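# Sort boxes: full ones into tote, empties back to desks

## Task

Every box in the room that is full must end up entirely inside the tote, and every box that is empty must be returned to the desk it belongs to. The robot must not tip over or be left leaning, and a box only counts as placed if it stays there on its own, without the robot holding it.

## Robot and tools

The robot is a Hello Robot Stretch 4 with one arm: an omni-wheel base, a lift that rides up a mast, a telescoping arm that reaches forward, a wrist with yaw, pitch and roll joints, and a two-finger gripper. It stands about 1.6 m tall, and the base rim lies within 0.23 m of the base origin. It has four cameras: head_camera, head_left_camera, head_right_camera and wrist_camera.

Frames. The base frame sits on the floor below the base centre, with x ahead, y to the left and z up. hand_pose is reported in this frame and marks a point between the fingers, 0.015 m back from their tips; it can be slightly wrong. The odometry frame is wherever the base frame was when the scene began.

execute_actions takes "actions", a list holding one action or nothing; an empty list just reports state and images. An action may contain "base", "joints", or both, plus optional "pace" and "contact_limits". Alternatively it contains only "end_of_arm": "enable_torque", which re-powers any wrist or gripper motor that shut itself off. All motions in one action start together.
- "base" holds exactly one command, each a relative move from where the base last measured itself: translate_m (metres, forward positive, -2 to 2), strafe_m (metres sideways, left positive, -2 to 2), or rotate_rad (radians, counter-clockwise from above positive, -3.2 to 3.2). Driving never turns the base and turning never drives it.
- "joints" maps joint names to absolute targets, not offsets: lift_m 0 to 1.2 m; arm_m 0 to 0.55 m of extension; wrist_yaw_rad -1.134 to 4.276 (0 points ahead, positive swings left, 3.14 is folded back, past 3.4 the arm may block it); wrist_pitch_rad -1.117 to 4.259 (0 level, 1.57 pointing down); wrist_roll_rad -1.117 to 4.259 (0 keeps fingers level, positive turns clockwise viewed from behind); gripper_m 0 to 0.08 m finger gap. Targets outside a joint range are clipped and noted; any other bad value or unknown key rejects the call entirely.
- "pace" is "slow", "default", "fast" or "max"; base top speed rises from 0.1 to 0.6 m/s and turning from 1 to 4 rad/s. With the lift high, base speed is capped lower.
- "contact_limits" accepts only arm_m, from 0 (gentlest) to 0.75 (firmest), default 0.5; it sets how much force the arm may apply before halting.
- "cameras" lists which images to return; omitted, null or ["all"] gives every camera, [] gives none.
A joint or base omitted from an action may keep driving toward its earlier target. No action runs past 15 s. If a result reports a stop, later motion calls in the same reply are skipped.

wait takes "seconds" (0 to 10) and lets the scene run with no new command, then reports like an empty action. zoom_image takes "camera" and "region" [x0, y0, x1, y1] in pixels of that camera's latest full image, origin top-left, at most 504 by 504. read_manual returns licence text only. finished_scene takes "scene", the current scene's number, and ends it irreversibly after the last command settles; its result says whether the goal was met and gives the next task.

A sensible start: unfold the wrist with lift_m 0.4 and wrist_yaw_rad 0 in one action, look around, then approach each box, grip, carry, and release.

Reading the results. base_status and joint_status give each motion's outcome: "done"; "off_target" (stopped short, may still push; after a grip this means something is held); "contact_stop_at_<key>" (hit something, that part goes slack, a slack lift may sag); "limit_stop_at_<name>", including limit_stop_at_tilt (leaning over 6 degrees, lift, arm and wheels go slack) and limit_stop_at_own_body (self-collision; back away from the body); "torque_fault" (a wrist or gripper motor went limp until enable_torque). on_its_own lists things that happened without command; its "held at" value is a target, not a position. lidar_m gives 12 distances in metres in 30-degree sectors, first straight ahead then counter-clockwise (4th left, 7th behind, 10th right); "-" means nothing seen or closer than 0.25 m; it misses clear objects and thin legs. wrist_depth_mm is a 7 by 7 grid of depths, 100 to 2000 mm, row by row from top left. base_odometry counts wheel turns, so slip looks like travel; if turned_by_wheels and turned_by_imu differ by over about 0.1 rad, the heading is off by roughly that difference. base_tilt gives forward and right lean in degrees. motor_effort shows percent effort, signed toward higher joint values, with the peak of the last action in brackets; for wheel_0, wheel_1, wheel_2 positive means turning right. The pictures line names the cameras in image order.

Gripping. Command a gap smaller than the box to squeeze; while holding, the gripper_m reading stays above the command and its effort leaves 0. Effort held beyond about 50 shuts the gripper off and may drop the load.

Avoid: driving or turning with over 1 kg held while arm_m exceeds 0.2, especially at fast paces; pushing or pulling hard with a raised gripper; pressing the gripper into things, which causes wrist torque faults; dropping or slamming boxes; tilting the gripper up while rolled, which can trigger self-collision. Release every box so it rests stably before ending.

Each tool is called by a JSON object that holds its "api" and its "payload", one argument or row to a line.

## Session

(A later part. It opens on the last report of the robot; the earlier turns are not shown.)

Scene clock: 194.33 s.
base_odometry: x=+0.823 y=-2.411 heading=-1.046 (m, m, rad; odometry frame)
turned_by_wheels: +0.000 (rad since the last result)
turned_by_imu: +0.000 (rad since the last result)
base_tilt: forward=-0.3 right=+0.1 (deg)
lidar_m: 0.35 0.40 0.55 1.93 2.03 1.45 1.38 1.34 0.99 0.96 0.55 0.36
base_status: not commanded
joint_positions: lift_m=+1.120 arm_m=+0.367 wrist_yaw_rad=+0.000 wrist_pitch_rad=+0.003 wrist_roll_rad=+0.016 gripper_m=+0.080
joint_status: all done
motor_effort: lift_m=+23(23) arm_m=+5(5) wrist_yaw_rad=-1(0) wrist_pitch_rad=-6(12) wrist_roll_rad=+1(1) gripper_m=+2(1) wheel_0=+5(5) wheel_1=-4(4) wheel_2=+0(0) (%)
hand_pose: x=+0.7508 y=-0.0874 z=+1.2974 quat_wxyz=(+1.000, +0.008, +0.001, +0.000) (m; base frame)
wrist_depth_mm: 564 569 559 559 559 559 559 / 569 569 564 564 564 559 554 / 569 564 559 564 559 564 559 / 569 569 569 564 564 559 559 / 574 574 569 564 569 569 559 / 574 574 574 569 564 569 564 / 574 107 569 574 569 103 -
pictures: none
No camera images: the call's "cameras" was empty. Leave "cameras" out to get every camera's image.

{"api": "execute_actions", "payload": {
  "actions": [
    {"joints":{"wrist_pitch_rad":1.57}}
  ],
  "cameras": []
}}

{"api": "execute_actions", "payload": {
  "actions": [
    {"joints":{"lift_m":1.02}}
  ],
  "cameras": ["wrist_camera"]
}}

{"api": "execute_actions", "payload": {
  "actions": [
    {"joints":{"gripper_m":0.04}}
  ],
  "cameras": []
}}

{"api": "execute_actions", "payload": {
  "actions": [
    {"joints":{"lift_m":1.12}}
  ],
  "cameras": []
}}

{"api": "execute_actions", "payload": {
  "actions": [
    {"joints":{"wrist_pitch_rad":0.0}}
  ],
  "cameras": []
}}

{"api": "wait", "payload": {
  "seconds": 0.5
}}

{"api": "wait", "payload": {
  "seconds": 0.5
}}

{"api": "wait", "payload": {
  "seconds": 0.5
}}

Scene clock: 204.43 s.
base_odometry: x=+0.823 y=-2.411 heading=-1.046 (m, m, rad; odometry frame)
turned_by_wheels: +0.000 (rad since the last result)
turned_by_imu: +0.000 (rad since the last result)
base_tilt: forward=-0.3 right=+0.2 (deg)
lidar_m: 0.34 0.37 0.54 1.94 2.06 1.42 1.37 1.39 0.98 0.96 0.53 0.38
base_status: not commanded
joint_positions: lift_m=+1.120 arm_m=+0.367 wrist_yaw_rad=+0.000 wrist_pitch_rad=+1.570 wrist_roll_rad=+0.016 gripper_m=+0.080
joint_status: all done
motor_effort: lift_m=+23(23) arm_m=+5(4) wrist_yaw_rad=+0(1) wrist_pitch_rad=+0(6) wrist_roll_rad=+1(1) gripper_m=+2(3) wheel_0=+5(5) wheel_1=-4(4) wheel_2=+0(1) (%)
hand_pose: x=+0.5383 y=-0.0874 z=+1.0854 quat_wxyz=(+0.707, +0.006, +0.707, -0.006) (m; base frame)
wrist_depth_mm: 278 278 278 278 279 281 282 / 277 279 282 279 281 282 282 / 279 279 281 281 282 282 283 / 281 279 281 281 282 282 282 / 281 281 281 232 283 282 285 / 279 279 282 233 282 285 283 / 281 108 283 282 285 103 -
pictures: none
No camera images: the call's "cameras" was empty. Leave "cameras" out to get every camera's image.

Scene clock: 205.87 s.
base_odometry: x=+0.823 y=-2.411 heading=-1.046 (m, m, rad; odometry frame)
turned_by_wheels: +0.000 (rad since the last result)
turned_by_imu: +0.000 (rad since the last result)
base_tilt: forward=-0.3 right=+0.2 (deg)
lidar_m: 0.35 0.39 0.55 1.97 2.06 1.45 1.39 1.35 0.99 0.94 0.52 0.37
base_status: not commanded
joint_positions: lift_m=+1.020 arm_m=+0.367 wrist_yaw_rad=+0.000 wrist_pitch_rad=+1.570 wrist_roll_rad=+0.016 gripper_m=+0.080
joint_status: all done
motor_effort: lift_m=+18(22) arm_m=+5(4) wrist_yaw_rad=+1(0) wrist_pitch_rad=-1(1) wrist_roll_rad=+1(1) gripper_m=+3(2) wheel_0=+5(5) wheel_1=-4(4) wheel_2=+0(0) (%)
hand_pose: x=+0.5383 y=-0.0874 z=+0.9857 quat_wxyz=(+0.707, +0.006, +0.707, -0.006) (m; base frame)
wrist_depth_mm: 179 180 180 180 181 181 182 / 180 180 180 181 182 182 182 / 180 180 181 181 182 182 183 / 181 181 181 182 182 182 183 / 181 181 135 132 182 183 183 / 181 181 133 132 134 183 183 / 181 107 132 132 133 103 -
pictures: wrist_camera
camera_calibration (this result's frames):
wrist_camera: T_world_to_cam=[[-0.00421709, -0.999725, 0.023052, -0.111454], [-0.999461, 0.004964, 0.0324407, 0.56174], [-0.0325462, -0.0229028, -0.999208, 1.15194], [0, 0, 0, 1]] pos_world=[0.598458, -0.0878296, 1.13538]
Images, in order (width x height): wrist_camera 616x392.

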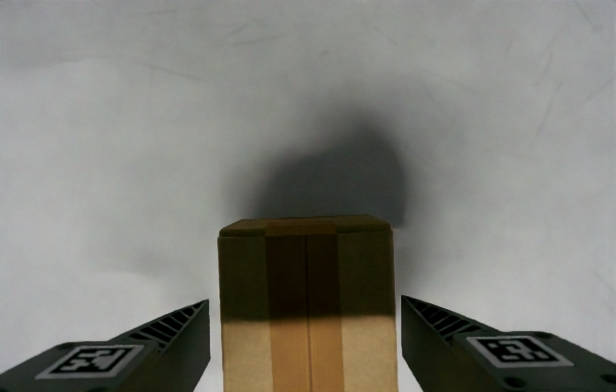

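Scene clock: 206.87 s.
base_odometry: x=+0.823 y=-2.411 heading=-1.046 (m, m, rad; odometry frame)
turned_by_wheels: +0.000 (rad since the last result)
turned_by_imu: +0.000 (rad since the last result)
base_tilt: forward=-0.3 right=+0.1 (deg)
lidar_m: 0.35 0.39 0.57 1.98 2.05 1.46 1.39 1.33 1.00 0.96 0.50 0.38
base_status: not commanded
joint_positions: lift_m=+1.020 arm_m=+0.367 wrist_yaw_rad=+0.000 wrist_pitch_rad=+1.570 wrist_roll_rad=+0.016 gripper_m=+0.059
joint_status: gripper_m off_target (ended at +0.059, target +0.040)
on_its_own: gripper_m is held at +0.053, not at your +0.040, by its contact guard: the fingers met something
motor_effort: lift_m=+18(19) arm_m=+5(5) wrist_yaw_rad=-1(0) wrist_pitch_rad=+0(1) wrist_roll_rad=+1(1) gripper_m=-37(37) wheel_0=+5(5) wheel_1=-4(4) wheel_2=+0(0) (%)
hand_pose: x=+0.5383 y=-0.0874 z=+0.9857 quat_wxyz=(+0.707, +0.006, +0.707, -0.006) (m; base frame)
wrist_depth_mm: 179 180 180 181 181 181 182 / 180 180 180 181 181 182 182 / 180 181 181 181 182 182 183 / 181 180 181 182 182 182 183 / 180 181 135 132 183 183 183 / 181 181 132 132 133 183 184 / 181 104 132 132 132 - -
pictures: none
No camera images: the call's "cameras" was empty. Leave "cameras" out to get every camera's image.

Scene clock: 208.30 s.
base_odometry: x=+0.823 y=-2.411 heading=-1.046 (m, m, rad; odometry frame)
turned_by_wheels: +0.000 (rad since the last result)
turned_by_imu: +0.000 (rad since the last result)
base_tilt: forward=-0.2 right=+0.1 (deg)
lidar_m: 0.35 0.37 0.51 1.95 2.05 1.44 1.39 1.37 0.99 0.96 0.53 0.39
base_status: not commanded
joint_positions: lift_m=+1.120 arm_m=+0.367 wrist_yaw_rad=+0.000 wrist_pitch_rad=+1.570 wrist_roll_rad=+0.016 gripper_m=+0.059
joint_status: all done
on_its_own: gripper_m is held at +0.053, not at your +0.040, by its contact guard: the fingers met something
motor_effort: lift_m=+24(26) arm_m=+5(5) wrist_yaw_rad=-1(0) wrist_pitch_rad=+1(1) wrist_roll_rad=+0(1) gripper_m=-38(38) wheel_0=+5(5) wheel_1=-4(4) wheel_2=+0(0) (%)
hand_pose: x=+0.5382 y=-0.0874 z=+1.0853 quat_wxyz=(+0.707, +0.006, +0.707, -0.006) (m; base frame)
wrist_depth_mm: 277 277 278 279 279 281 282 / 278 278 278 279 281 281 281 / 278 279 279 279 281 282 282 / 278 279 279 279 281 282 282 / 279 279 135 132 281 282 283 / 278 279 132 132 132 283 283 / 282 105 132 132 132 - 285
pictures: none
No camera images: the call's "cameras" was empty. Leave "cameras" out to get every camera's image.

Scene clock: 209.77 s.
base_odometry: x=+0.823 y=-2.411 heading=-1.046 (m, m, rad; odometry frame)
turned_by_wheels: +0.000 (rad since the last result)
turned_by_imu: +0.000 (rad since the last result)
base_tilt: forward=-0.2 right=+0.2 (deg)
lidar_m: 0.36 0.38 0.55 1.94 2.06 1.44 1.36 1.34 0.98 0.95 0.53 0.38
base_status: not commanded
joint_positions: lift_m=+1.120 arm_m=+0.367 wrist_yaw_rad=+0.000 wrist_pitch_rad=+0.005 wrist_roll_rad=+0.016 gripper_m=+0.059
joint_status: all done
on_its_own: gripper_m is held at +0.053, not at your +0.040, by its contact guard: the fingers met something
motor_effort: lift_m=+24(24) arm_m=+4(4) wrist_yaw_rad=+0(1) wrist_pitch_rad=-14(20) wrist_roll_rad=+1(1) gripper_m=-37(38) wheel_0=+5(5) wheel_1=-4(4) wheel_2=+0(0) (%)
hand_pose: x=+0.7508 y=-0.0874 z=+1.2969 quat_wxyz=(+1.000, +0.008, +0.002, +0.000) (m; base frame)
wrist_depth_mm: 564 564 559 559 559 554 554 / 564 569 564 559 559 559 559 / 569 564 564 564 564 559 559 / 569 569 569 564 564 569 559 / 569 574 135 132 569 564 559 / 569 569 132 132 132 564 564 / 574 105 132 133 132 - 564
pictures: none
No camera images: the call's "cameras" was empty. Leave "cameras" out to get every camera's image.

Scene clock: 210.27 s.
base_odometry: x=+0.823 y=-2.411 heading=-1.046 (m, m, rad; odometry frame)
turned_by_wheels: +0.000 (rad since the last result)
turned_by_imu: +0.000 (rad since the last result)
base_tilt: forward=-0.3 right=+0.1 (deg)
lidar_m: 0.35 0.39 0.54 1.97 2.01 1.43 1.37 1.37 1.00 0.94 0.50 0.39
base_status: not commanded
joint_positions: lift_m=+1.120 arm_m=+0.367 wrist_yaw_rad=+0.000 wrist_pitch_rad=+0.005 wrist_roll_rad=+0.016 gripper_m=+0.059
joint_status: all done
on_its_own: gripper_m is held at +0.053, not at your +0.040, by its contact guard: the fingers met something
motor_effort: lift_m=+24(24) arm_m=+4(4) wrist_yaw_rad=+0(1) wrist_pitch_rad=-15(20) wrist_roll_rad=+1(1) gripper_m=-38(38) wheel_0=+5(5) wheel_1=-4(4) wheel_2=+0(0) (%)
hand_pose: x=+0.7508 y=-0.0874 z=+1.2969 quat_wxyz=(+1.000, +0.008, +0.002, +0.000) (m; base frame)
wrist_depth_mm: 564 554 559 564 559 559 554 / 564 559 564 559 559 559 559 / 569 569 564 564 564 559 559 / 580 569 569 564 564 554 559 / 574 574 135 132 569 559 559 / 574 574 132 132 133 564 569 / 580 104 132 132 132 - 569
wait: 0.50 s; at rest by 0.27 s
pictures: head_camera, head_left_camera, head_right_camera, wrist_camera
camera_calibration (this result's frames):
wrist_camera: T_world_to_cam=[[-0.0230438, -0.999727, -0.00393826, -0.0685861], [-0.0382806, 0.00481878, -0.999255, 1.3804], [0.999001, -0.0228759, -0.0383812, -0.550782], [0, 0, 0, 1]] pos_world=[0.601494, -0.0878189, 1.35796]
Images, in order (width x height): head_camera 420x560, head_left_camera 420x672, head_right_camera 420x672, wrist_camera 616x392.

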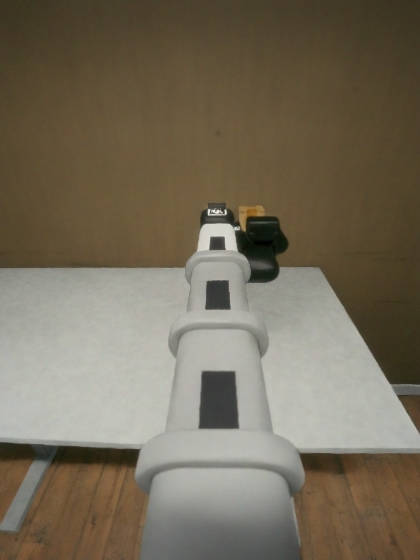

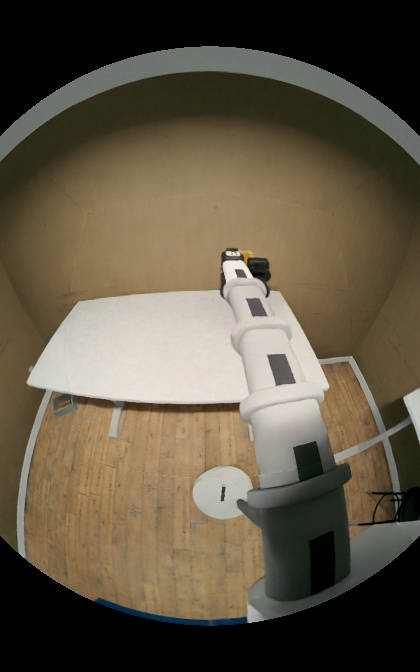

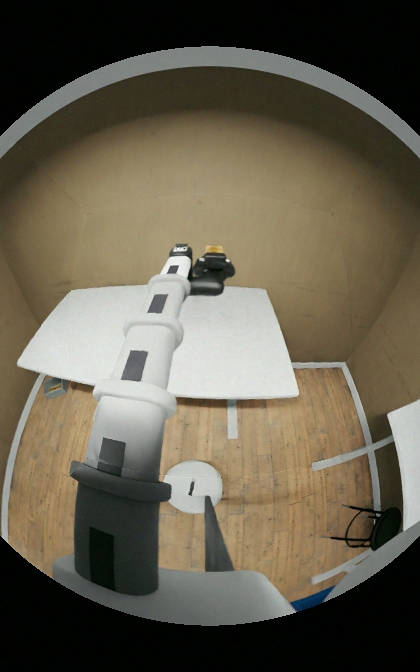

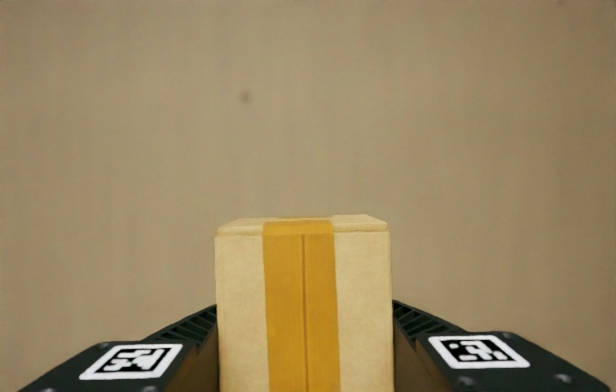

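Scene clock: 210.77 s.
base_odometry: x=+0.823 y=-2.411 heading=-1.046 (m, m, rad; odometry frame)
turned_by_wheels: +0.000 (rad since the last result)
turned_by_imu: +0.000 (rad since the last result)
base_tilt: forward=-0.3 right=+0.2 (deg)
lidar_m: 0.34 0.38 0.54 1.93 2.04 1.45 1.37 1.36 1.01 0.95 0.54 0.38
base_status: not commanded
joint_positions: lift_m=+1.120 arm_m=+0.367 wrist_yaw_rad=+0.000 wrist_pitch_rad=+0.005 wrist_roll_rad=+0.016 gripper_m=+0.059
joint_status: all done
on_its_own: gripper_m is held at +0.053, not at your +0.040, by its contact guard: the fingers met something
motor_effort: lift_m=+24(24) arm_m=+4(4) wrist_yaw_rad=-1(1) wrist_pitch_rad=-14(20) wrist_roll_rad=+1(1) gripper_m=-38(38) wheel_0=+5(5) wheel_1=-4(4) wheel_2=+0(0) (%)
hand_pose: x=+0.7508 y=-0.0874 z=+1.2969 quat_wxyz=(+1.000, +0.008, +0.002, +0.000) (m; base frame)
wrist_depth_mm: 564 559 559 559 554 559 554 / 564 559 559 559 559 559 559 / 564 564 564 564 559 564 554 / 569 564 559 559 564 559 559 / 574 569 135 132 564 564 564 / 574 574 132 132 133 574 569 / 574 104 132 132 132 - 564
wait: 0.50 s; at rest by 0.27 s
pictures: head_camera, head_left_camera, head_right_camera, wrist_camera
camera_calibration (this result's frames):
wrist_camera: T_world_to_cam=[[-0.0230428, -0.999727, -0.00393817, -0.0685868], [-0.0382805, 0.00481865, -0.999255, 1.3804], [0.999001, -0.0228749, -0.0383811, -0.550783], [0, 0, 0, 1]] pos_world=[0.601495, -0.0878188, 1.35796]
Images, in order (width x height): head_camera 420x560, head_left_camera 420x672, head_right_camera 420x672, wrist_camera 616x392.

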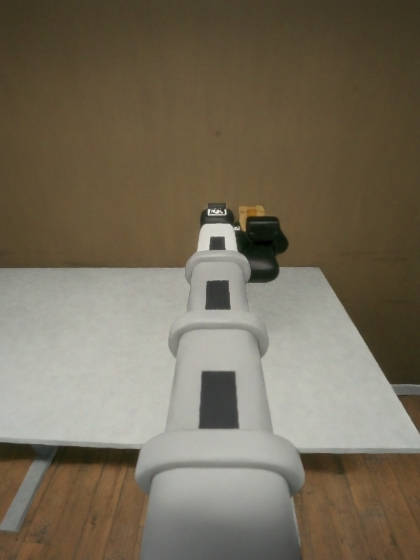

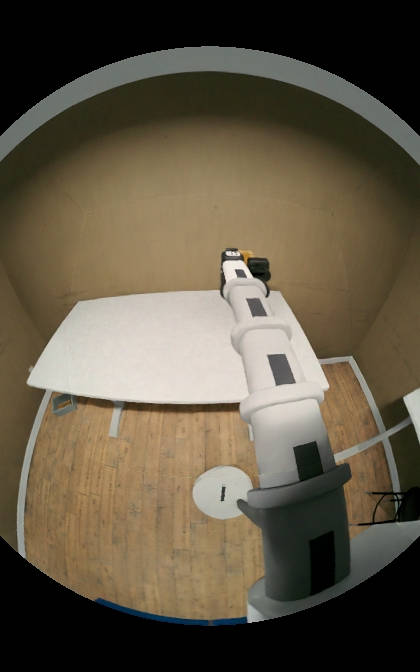

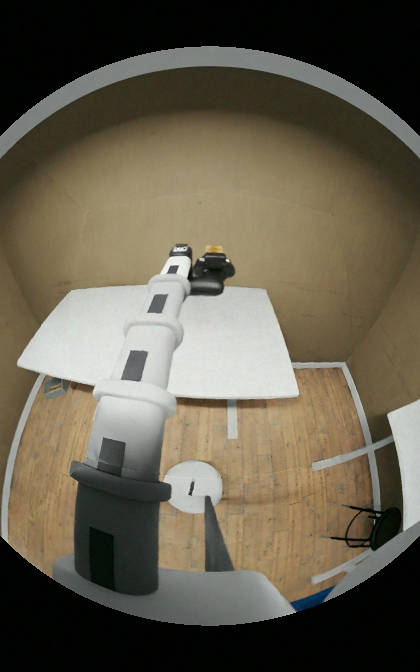

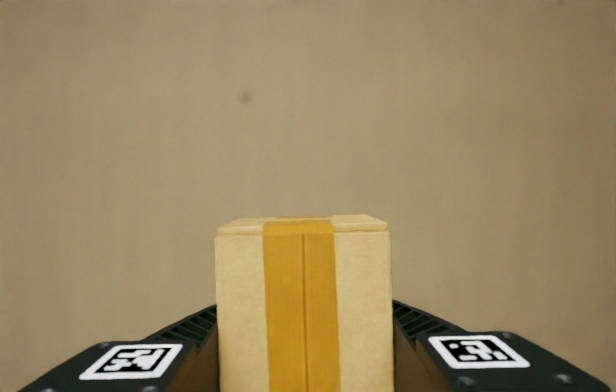

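Scene clock: 211.27 s.
base_odometry: x=+0.823 y=-2.411 heading=-1.046 (m, m, rad; odometry frame)
turned_by_wheels: +0.000 (rad since the last result)
turned_by_imu: +0.000 (rad since the last result)
base_tilt: forward=-0.3 right=+0.1 (deg)
lidar_m: 0.34 0.37 0.55 1.95 2.04 1.42 1.38 1.34 1.00 0.93 0.53 0.39
base_status: not commanded
joint_positions: lift_m=+1.120 arm_m=+0.367 wrist_yaw_rad=+0.000 wrist_pitch_rad=+0.005 wrist_roll_rad=+0.016 gripper_m=+0.059
joint_status: all done
on_its_own: gripper_m is held at +0.053, not at your +0.040, by its contact guard: the fingers met something
motor_effort: lift_m=+24(24) arm_m=+4(4) wrist_yaw_rad=-1(1) wrist_pitch_rad=-13(20) wrist_roll_rad=+1(1) gripper_m=-37(38) wheel_0=+5(5) wheel_1=-4(4) wheel_2=+0(0) (%)
hand_pose: x=+0.7508 y=-0.0874 z=+1.2969 quat_wxyz=(+1.000, +0.008, +0.002, +0.000) (m; base frame)
wrist_depth_mm: 564 564 559 554 559 554 549 / 569 564 559 564 559 559 554 / 569 569 569 569 564 564 559 / 574 564 564 569 564 564 564 / 574 569 135 132 559 564 564 / 569 574 132 132 133 569 564 / 580 104 132 132 132 - 559
wait: 0.50 s; at rest by 0.27 s
pictures: head_camera, head_left_camera, head_right_camera, wrist_camera
camera_calibration (this result's frames):
wrist_camera: T_world_to_cam=[[-0.0230428, -0.999727, -0.00393821, -0.0685868], [-0.0382806, 0.00481869, -0.999255, 1.3804], [0.999001, -0.0228749, -0.0383812, -0.550782], [0, 0, 0, 1]] pos_world=[0.601495, -0.0878188, 1.35796]
Images, in order (width x height): head_camera 420x560, head_left_camera 420x672, head_right_camera 420x672, wrist_camera 616x392.

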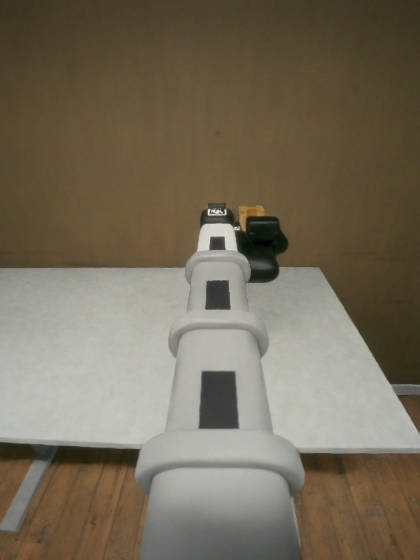

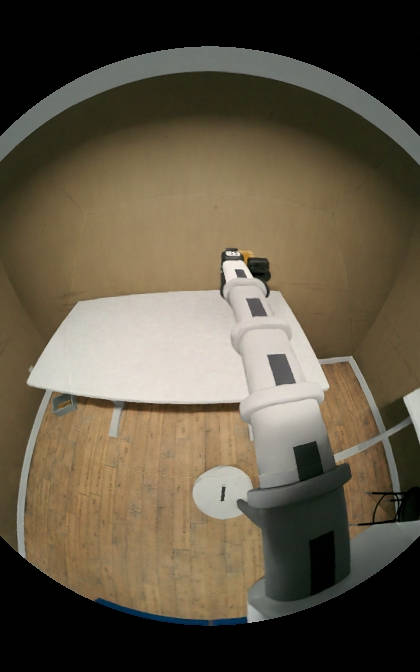

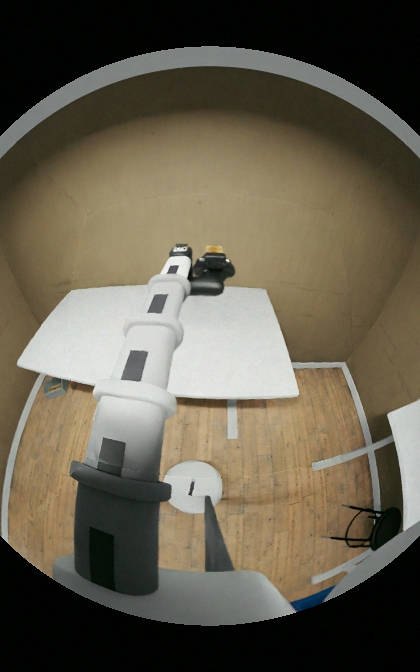

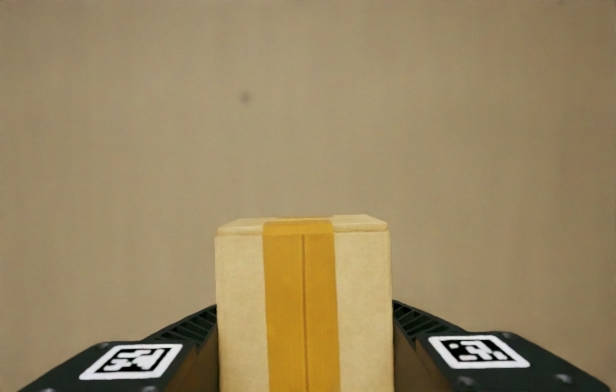

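{"api": "zoom_image", "payload": {
  "camera": "head_left_camera",
  "region": [0,320,120,440]
}}

{"api": "zoom_image", "payload": {
  "camera": "head_right_camera",
  "region": [280,340,420,620]
}}

Region (0, 320, 120, 440) of head_left_camera's 420x672 image, scaled by 4.200, with more detail than that image has.

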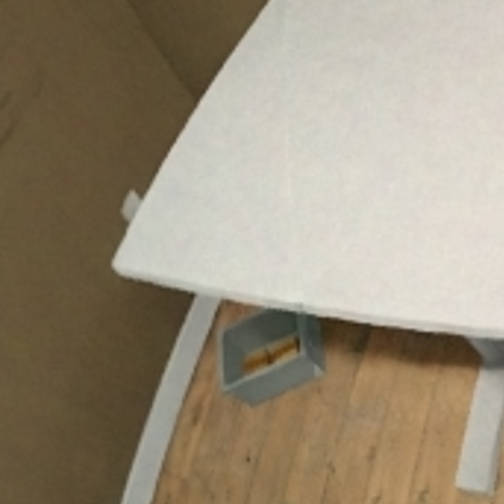

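Region (280, 340, 420, 620) of head_right_camera's 420x672 image, scaled by 1.800, with more detail than that image has.

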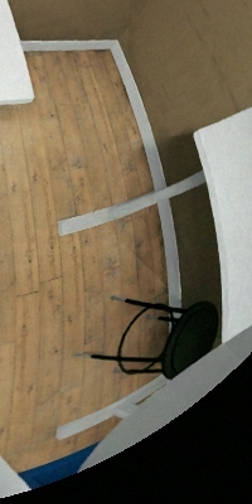

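{"api": "execute_actions", "payload": {
  "actions": [
    {"joints":{"arm_m":0.0,"wrist_pitch_rad":1.57}}
  ],
  "cameras": []
}}

{"api": "execute_actions", "payload": {
  "actions": [
    {"base":{"strafe_m":1.476},"joints":{"lift_m":0.6}}
  ],
  "cameras": []
}}

{"api": "execute_actions", "payload": {
  "actions": [
    {"base":{"rotate_rad":0.294},"joints":{"lift_m":0.4,"arm_m":0.4,"wrist_roll_rad":1.367}}
  ],
  "cameras": ["wrist_camera","head_camera"]
}}

Scene clock: 220.00 s.
base_odometry: x=+0.823 y=-2.411 heading=-1.046 (m, m, rad; odometry frame)
turned_by_wheels: +0.000 (rad since the last result)
turned_by_imu: +0.000 (rad since the last result)
base_tilt: forward=-0.3 right=+0.1 (deg)
lidar_m: 0.36 0.40 0.54 1.96 2.03 1.43 1.38 1.35 0.98 0.93 0.54 0.37
base_status: not commanded
joint_positions: lift_m=+1.120 arm_m=+0.001 wrist_yaw_rad=+0.000 wrist_pitch_rad=+1.570 wrist_roll_rad=+0.016 gripper_m=+0.059
joint_status: all done
on_its_own: gripper_m is held at +0.053, not at your +0.040, by its contact guard: the fingers met something
motor_effort: lift_m=+23(24) arm_m=-5(5) wrist_yaw_rad=+0(0) wrist_pitch_rad=+0(10) wrist_roll_rad=+0(1) gripper_m=-38(38) wheel_0=+5(5) wheel_1=-4(4) wheel_2=+0(0) (%)
hand_pose: x=+0.1718 y=-0.0874 z=+1.0853 quat_wxyz=(+0.707, +0.006, +0.707, -0.006) (m; base frame)
wrist_depth_mm: 1229 1229 1229 1229 1229 1205 1229 / 1205 1229 1205 1205 1205 1229 1229 / 1182 1229 1229 1229 1229 1255 1229 / 1229 1205 1205 1229 1229 1229 1255 / 1229 1255 135 132 1255 1255 1229 / 1229 1229 132 132 133 1255 1229 / 1229 105 132 132 132 - 1255
pictures: none
No camera images: the call's "cameras" was empty. Leave "cameras" out to get every camera's image.

Scene clock: 226.23 s.
base_odometry: x=+2.100 y=-1.672 heading=-1.046 (m, m, rad; odometry frame)
turned_by_wheels: +0.000 (rad since the last result)
turned_by_imu: +0.000 (rad since the last result)
base_tilt: forward=-0.3 right=+0.1 (deg)
lidar_m: 0.57 0.55 0.52 0.49 0.51 0.70 1.58 1.43 1.99 1.46 0.54 0.55
base_status: done
joint_positions: lift_m=+0.600 arm_m=+0.001 wrist_yaw_rad=+0.000 wrist_pitch_rad=+1.570 wrist_roll_rad=+0.016 gripper_m=+0.059
joint_status: all done
on_its_own: gripper_m is held at +0.053, not at your +0.040, by its contact guard: the fingers met something
motor_effort: lift_m=+19(21) arm_m=-5(5) wrist_yaw_rad=+0(0) wrist_pitch_rad=-1(2) wrist_roll_rad=+0(0) gripper_m=-38(38) wheel_0=-3(13) wheel_1=+3(15) wheel_2=+0(1) (%)
hand_pose: x=+0.1719 y=-0.0874 z=+0.5656 quat_wxyz=(+0.707, +0.006, +0.707, -0.006) (m; base frame)
wrist_depth_mm: 699 707 707 715 715 707 691 / 699 699 715 707 715 715 715 / 707 715 715 715 707 715 723 / 707 715 707 707 715 715 715 / 707 707 135 132 715 715 723 / 707 500 132 132 133 723 723 / 715 104 132 132 132 - 715
pictures: none
No camera images: the call's "cameras" was empty. Leave "cameras" out to get every camera's image.

Scene clock: 228.53 s.
base_odometry: x=+2.100 y=-1.672 heading=-0.753 (m, m, rad; odometry frame)
turned_by_wheels: +0.293 (rad since the last result)
turned_by_imu: +0.291 (rad since the last result)
base_tilt: forward=-0.3 right=+0.2 (deg)
lidar_m: 0.54 0.57 0.52 0.49 0.58 1.11 1.44 1.64 2.43 0.73 0.54 0.62
base_status: done
joint_positions: lift_m=+0.400 arm_m=+0.399 wrist_yaw_rad=+0.000 wrist_pitch_rad=+1.570 wrist_roll_rad=+1.367 gripper_m=+0.059
joint_status: all done
on_its_own: gripper_m is held at +0.053, not at your +0.040, by its contact guard: the fingers met something
motor_effort: lift_m=+20(20) arm_m=+5(7) wrist_yaw_rad=-1(0) wrist_pitch_rad=+0(1) wrist_roll_rad=+1(3) gripper_m=-38(38) wheel_0=-3(10) wheel_1=-6(12) wheel_2=-2(8) (%)
hand_pose: x=+0.5703 y=-0.0874 z=+0.3656 quat_wxyz=(+0.549, +0.447, +0.548, -0.446) (m; base frame)
wrist_depth_mm: 500 500 504 508 504 504 508 / 504 504 508 504 512 512 508 / 508 413 504 508 512 508 508 / 508 473 455 508 512 517 517 / 508 466 135 132 512 512 512 / 517 462 132 132 132 521 512 / 512 104 132 132 132 - 517
pictures: head_camera, wrist_camera
camera_calibration (this result's frames):
wrist_camera: T_world_to_cam=[[-0.976559, -0.21411, 0.0221291, 0.526494], [-0.213327, 0.976417, 0.0331911, 0.25015], [-0.0287138, 0.0276923, -0.999204, 0.535619], [0, 0, 0, 1]] pos_world=[0.582895, -0.146356, 0.515239]
Images, in order (width x height): head_camera 420x560, wrist_camera 616x392.

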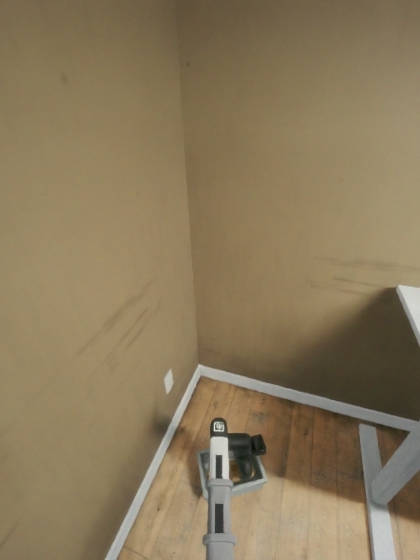

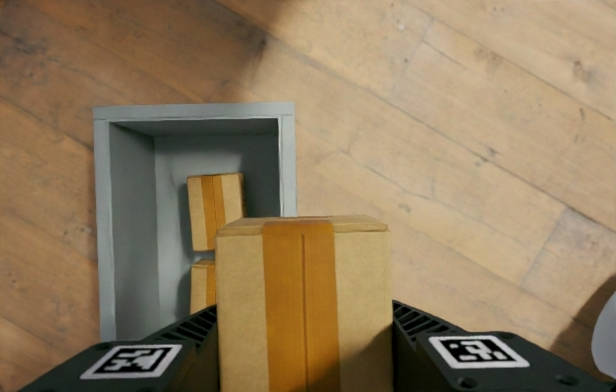

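{"api": "execute_actions", "payload": {
  "actions": [
    {"joints":{"arm_m":0.507,"lift_m":0.3}}
  ],
  "cameras": ["wrist_camera"]
}}

{"api": "execute_actions", "payload": {
  "actions": [
    {"joints":{"lift_m":0.19}}
  ],
  "cameras": ["wrist_camera"]
}}

Scene clock: 231.23 s.
base_odometry: x=+2.100 y=-1.672 heading=-0.753 (m, m, rad; odometry frame)
turned_by_wheels: +0.000 (rad since the last result)
turned_by_imu: +0.000 (rad since the last result)
base_tilt: forward=-0.3 right=+0.2 (deg)
lidar_m: 0.53 0.60 0.51 0.46 0.60 1.10 1.45 1.61 2.44 0.75 0.55 0.64
base_status: not commanded
joint_positions: lift_m=+0.300 arm_m=+0.506 wrist_yaw_rad=+0.000 wrist_pitch_rad=+1.570 wrist_roll_rad=+1.367 gripper_m=+0.059
joint_status: all done
on_its_own: gripper_m is held at +0.053, not at your +0.040, by its contact guard: the fingers met something
motor_effort: lift_m=+19(18) arm_m=+5(6) wrist_yaw_rad=-1(2) wrist_pitch_rad=+1(1) wrist_roll_rad=+0(0) gripper_m=-38(38) wheel_0=-4(3) wheel_1=-6(5) wheel_2=-1(1) (%)
hand_pose: x=+0.6772 y=-0.0874 z=+0.2656 quat_wxyz=(+0.549, +0.447, +0.548, -0.446) (m; base frame)
wrist_depth_mm: 410 404 407 410 407 407 407 / 410 410 407 410 407 410 410 / 407 410 317 377 315 407 410 / 407 410 404 364 397 410 410 / 410 413 135 132 291 413 415 / 410 410 132 132 132 415 415 / 413 104 132 133 132 - 415
pictures: wrist_camera
camera_calibration (this result's frames):
wrist_camera: T_world_to_cam=[[-0.976573, -0.214037, 0.0222122, 0.633162], [-0.213251, 0.976433, 0.0332092, 0.276233], [-0.0287968, 0.0276945, -0.999202, 0.438841], [0, 0, 0, 1]] pos_world=[0.689873, -0.146357, 0.415253]
Images, in order (width x height): wrist_camera 616x392.

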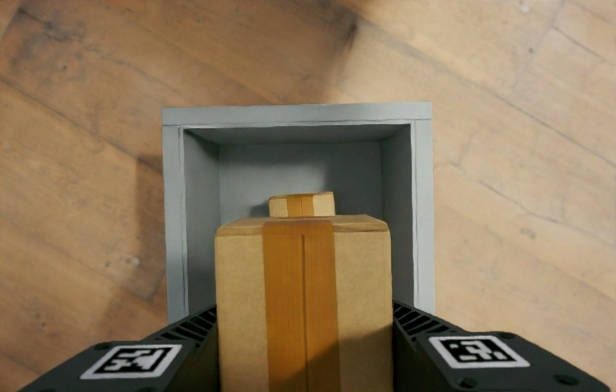

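Scene clock: 232.73 s.
base_odometry: x=+2.100 y=-1.672 heading=-0.753 (m, m, rad; odometry frame)
turned_by_wheels: +0.000 (rad since the last result)
turned_by_imu: +0.000 (rad since the last result)
base_tilt: forward=-0.2 right=+0.2 (deg)
lidar_m: 0.58 0.58 0.52 0.50 0.58 1.06 1.44 1.64 2.43 0.73 0.52 0.63
base_status: not commanded
joint_positions: lift_m=+0.190 arm_m=+0.506 wrist_yaw_rad=+0.000 wrist_pitch_rad=+1.570 wrist_roll_rad=+1.367 gripper_m=+0.059
joint_status: all done
on_its_own: gripper_m is held at +0.053, not at your +0.040, by its contact guard: the fingers met something
motor_effort: lift_m=+19(19) arm_m=+5(5) wrist_yaw_rad=-1(1) wrist_pitch_rad=-1(1) wrist_roll_rad=+0(0) gripper_m=-38(37) wheel_0=-3(3) wheel_1=-6(6) wheel_2=-2(1) (%)
hand_pose: x=+0.6772 y=-0.0874 z=+0.1557 quat_wxyz=(+0.549, +0.447, +0.548, -0.446) (m; base frame)
wrist_depth_mm: 297 297 297 297 298 297 297 / 298 179 179 179 180 179 300 / 298 204 296 297 296 186 300 / 298 202 296 296 296 186 301 / 298 200 135 132 244 188 303 / 300 198 132 132 133 189 303 / 303 104 132 132 132 - 306
pictures: wrist_camera
camera_calibration (this result's frames):
wrist_camera: T_world_to_cam=[[-0.976589, -0.213951, 0.0223353, 0.635573], [-0.213161, 0.976452, 0.0332361, 0.279816], [-0.0289203, 0.027697, -0.999198, 0.329018], [0, 0, 0, 1]] pos_world=[0.689855, -0.146358, 0.305258]
Images, in order (width x height): wrist_camera 616x392.

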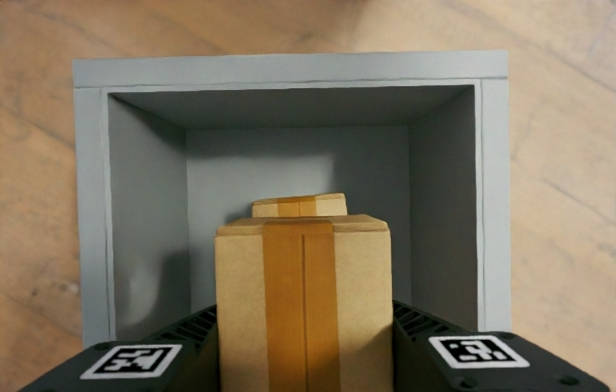

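{"api": "execute_actions", "payload": {
  "actions": [
    {"joints":{"lift_m":0.13},"pace":"slow"}
  ],
  "cameras": ["wrist_camera"]
}}

{"api": "execute_actions", "payload": {
  "actions": [
    {"joints":{"gripper_m":0.075}}
  ],
  "cameras": []
}}

{"api": "execute_actions", "payload": {
  "actions": [
    {"joints":{"lift_m":0.4}}
  ],
  "cameras": ["wrist_camera","head_camera"]
}}

Scene clock: 236.50 s.
base_odometry: x=+2.100 y=-1.672 heading=-0.753 (m, m, rad; odometry frame)
turned_by_wheels: +0.000 (rad since the last result)
turned_by_imu: +0.000 (rad since the last result)
base_tilt: forward=-0.3 right=+0.1 (deg)
lidar_m: 0.56 0.58 0.51 0.48 0.59 1.12 1.44 1.65 2.44 0.76 0.56 0.60
base_status: not commanded
joint_positions: lift_m=+0.130 arm_m=+0.506 wrist_yaw_rad=+0.000 wrist_pitch_rad=+1.570 wrist_roll_rad=+1.367 gripper_m=+0.059
joint_status: all done
on_its_own: gripper_m is held at +0.053, not at your +0.040, by its contact guard: the fingers met something
motor_effort: lift_m=+19(18) arm_m=+5(5) wrist_yaw_rad=-1(0) wrist_pitch_rad=+0(1) wrist_roll_rad=+0(0) gripper_m=-38(38) wheel_0=-4(4) wheel_1=-6(6) wheel_2=-2(2) (%)
hand_pose: x=+0.6772 y=-0.0874 z=+0.0957 quat_wxyz=(+0.549, +0.447, +0.548, -0.446) (m; base frame)
wrist_depth_mm: 119 119 119 119 120 119 120 / 135 165 168 172 176 160 130 / 135 203 236 236 236 172 131 / 135 202 237 236 236 173 131 / 134 200 135 132 238 175 132 / 132 199 132 132 133 176 133 / 126 105 132 132 132 - -
pictures: wrist_camera
camera_calibration (this result's frames):
wrist_camera: T_world_to_cam=[[-0.976589, -0.213951, 0.0223353, 0.636914], [-0.213161, 0.976452, 0.0332361, 0.28181], [-0.0289202, 0.027697, -0.999198, 0.26907], [0, 0, 0, 1]] pos_world=[0.689856, -0.146358, 0.245262]
Images, in order (width x height): wrist_camera 616x392.

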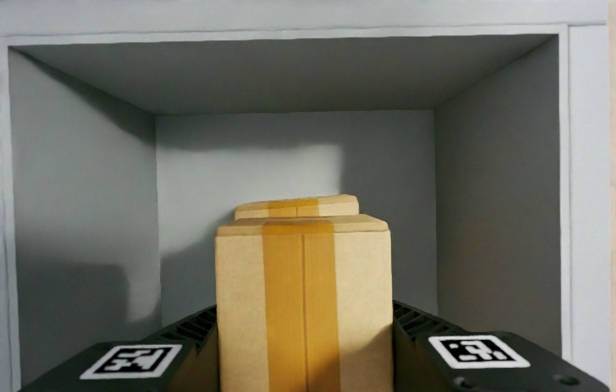

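Scene clock: 237.33 s.
base_odometry: x=+2.100 y=-1.672 heading=-0.753 (m, m, rad; odometry frame)
turned_by_wheels: +0.000 (rad since the last result)
turned_by_imu: +0.000 (rad since the last result)
base_tilt: forward=-0.3 right=+0.2 (deg)
lidar_m: 0.55 0.56 0.50 0.48 0.60 1.08 1.41 1.64 2.43 0.74 0.54 0.63
base_status: not commanded
joint_positions: lift_m=+0.130 arm_m=+0.506 wrist_yaw_rad=+0.000 wrist_pitch_rad=+1.570 wrist_roll_rad=+1.367 gripper_m=+0.075
joint_status: all done
motor_effort: lift_m=+19(19) arm_m=+5(5) wrist_yaw_rad=-1(0) wrist_pitch_rad=+0(1) wrist_roll_rad=+1(1) gripper_m=+2(33) wheel_0=-4(3) wheel_1=-6(5) wheel_2=-2(1) (%)
hand_pose: x=+0.6772 y=-0.0874 z=+0.0957 quat_wxyz=(+0.549, +0.447, +0.548, -0.446) (m; base frame)
wrist_depth_mm: 119 120 120 120 120 120 120 / 135 165 168 172 175 159 130 / 135 202 236 237 237 172 131 / 134 202 237 237 238 174 132 / 133 200 158 138 238 175 132 / 132 186 139 139 143 164 133 / 122 107 139 139 139 103 -
pictures: none
No camera images: the call's "cameras" was empty. Leave "cameras" out to get every camera's image.

Scene clock: 239.50 s.
base_odometry: x=+2.100 y=-1.672 heading=-0.753 (m, m, rad; odometry frame)
turned_by_wheels: +0.000 (rad since the last result)
turned_by_imu: +0.000 (rad since the last result)
base_tilt: forward=-0.3 right=+0.1 (deg)
lidar_m: 0.55 0.57 0.50 0.49 0.58 1.12 1.43 1.63 2.44 0.76 0.56 0.63
base_status: not commanded
joint_positions: lift_m=+0.400 arm_m=+0.506 wrist_yaw_rad=+0.000 wrist_pitch_rad=+1.570 wrist_roll_rad=+1.367 gripper_m=+0.075
joint_status: all done
motor_effort: lift_m=+23(25) arm_m=+5(5) wrist_yaw_rad=+0(2) wrist_pitch_rad=-2(0) wrist_roll_rad=+0(0) gripper_m=+2(2) wheel_0=-4(3) wheel_1=-5(6) wheel_2=-1(2) (%)
hand_pose: x=+0.6772 y=-0.0874 z=+0.3654 quat_wxyz=(+0.549, +0.447, +0.548, -0.446) (m; base frame)
wrist_depth_mm: 508 504 504 508 504 504 508 / 508 508 512 508 512 508 508 / 508 504 477 492 508 512 508 / 508 508 512 504 508 508 508 / 512 512 512 410 512 517 512 / 508 517 459 462 418 512 512 / 517 107 397 462 394 103 -
pictures: head_camera, wrist_camera
camera_calibration (this result's frames):
wrist_camera: T_world_to_cam=[[-0.976589, -0.213951, 0.0223352, 0.630894], [-0.213161, 0.976452, 0.0332361, 0.272847], [-0.0289201, 0.027697, -0.999198, 0.538568], [0, 0, 0, 1]] pos_world=[0.68986, -0.146358, 0.514976]
Images, in order (width x height): head_camera 420x560, wrist_camera 616x392.

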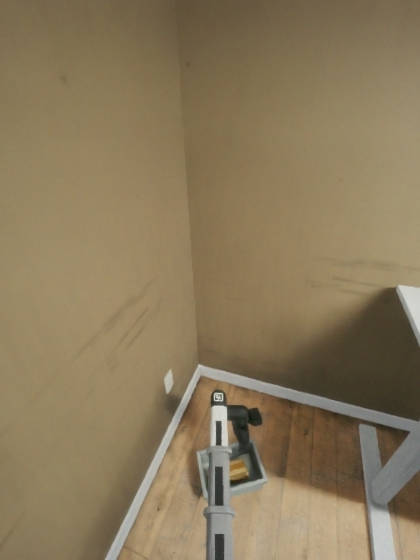

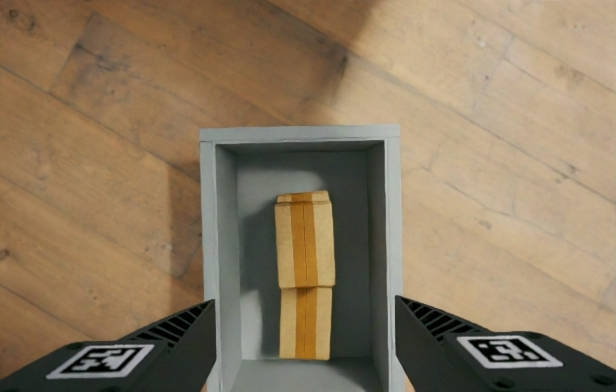

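{"api": "finished_scene", "payload": {
  "scene": 1
}}

The scene is finished: the task was done.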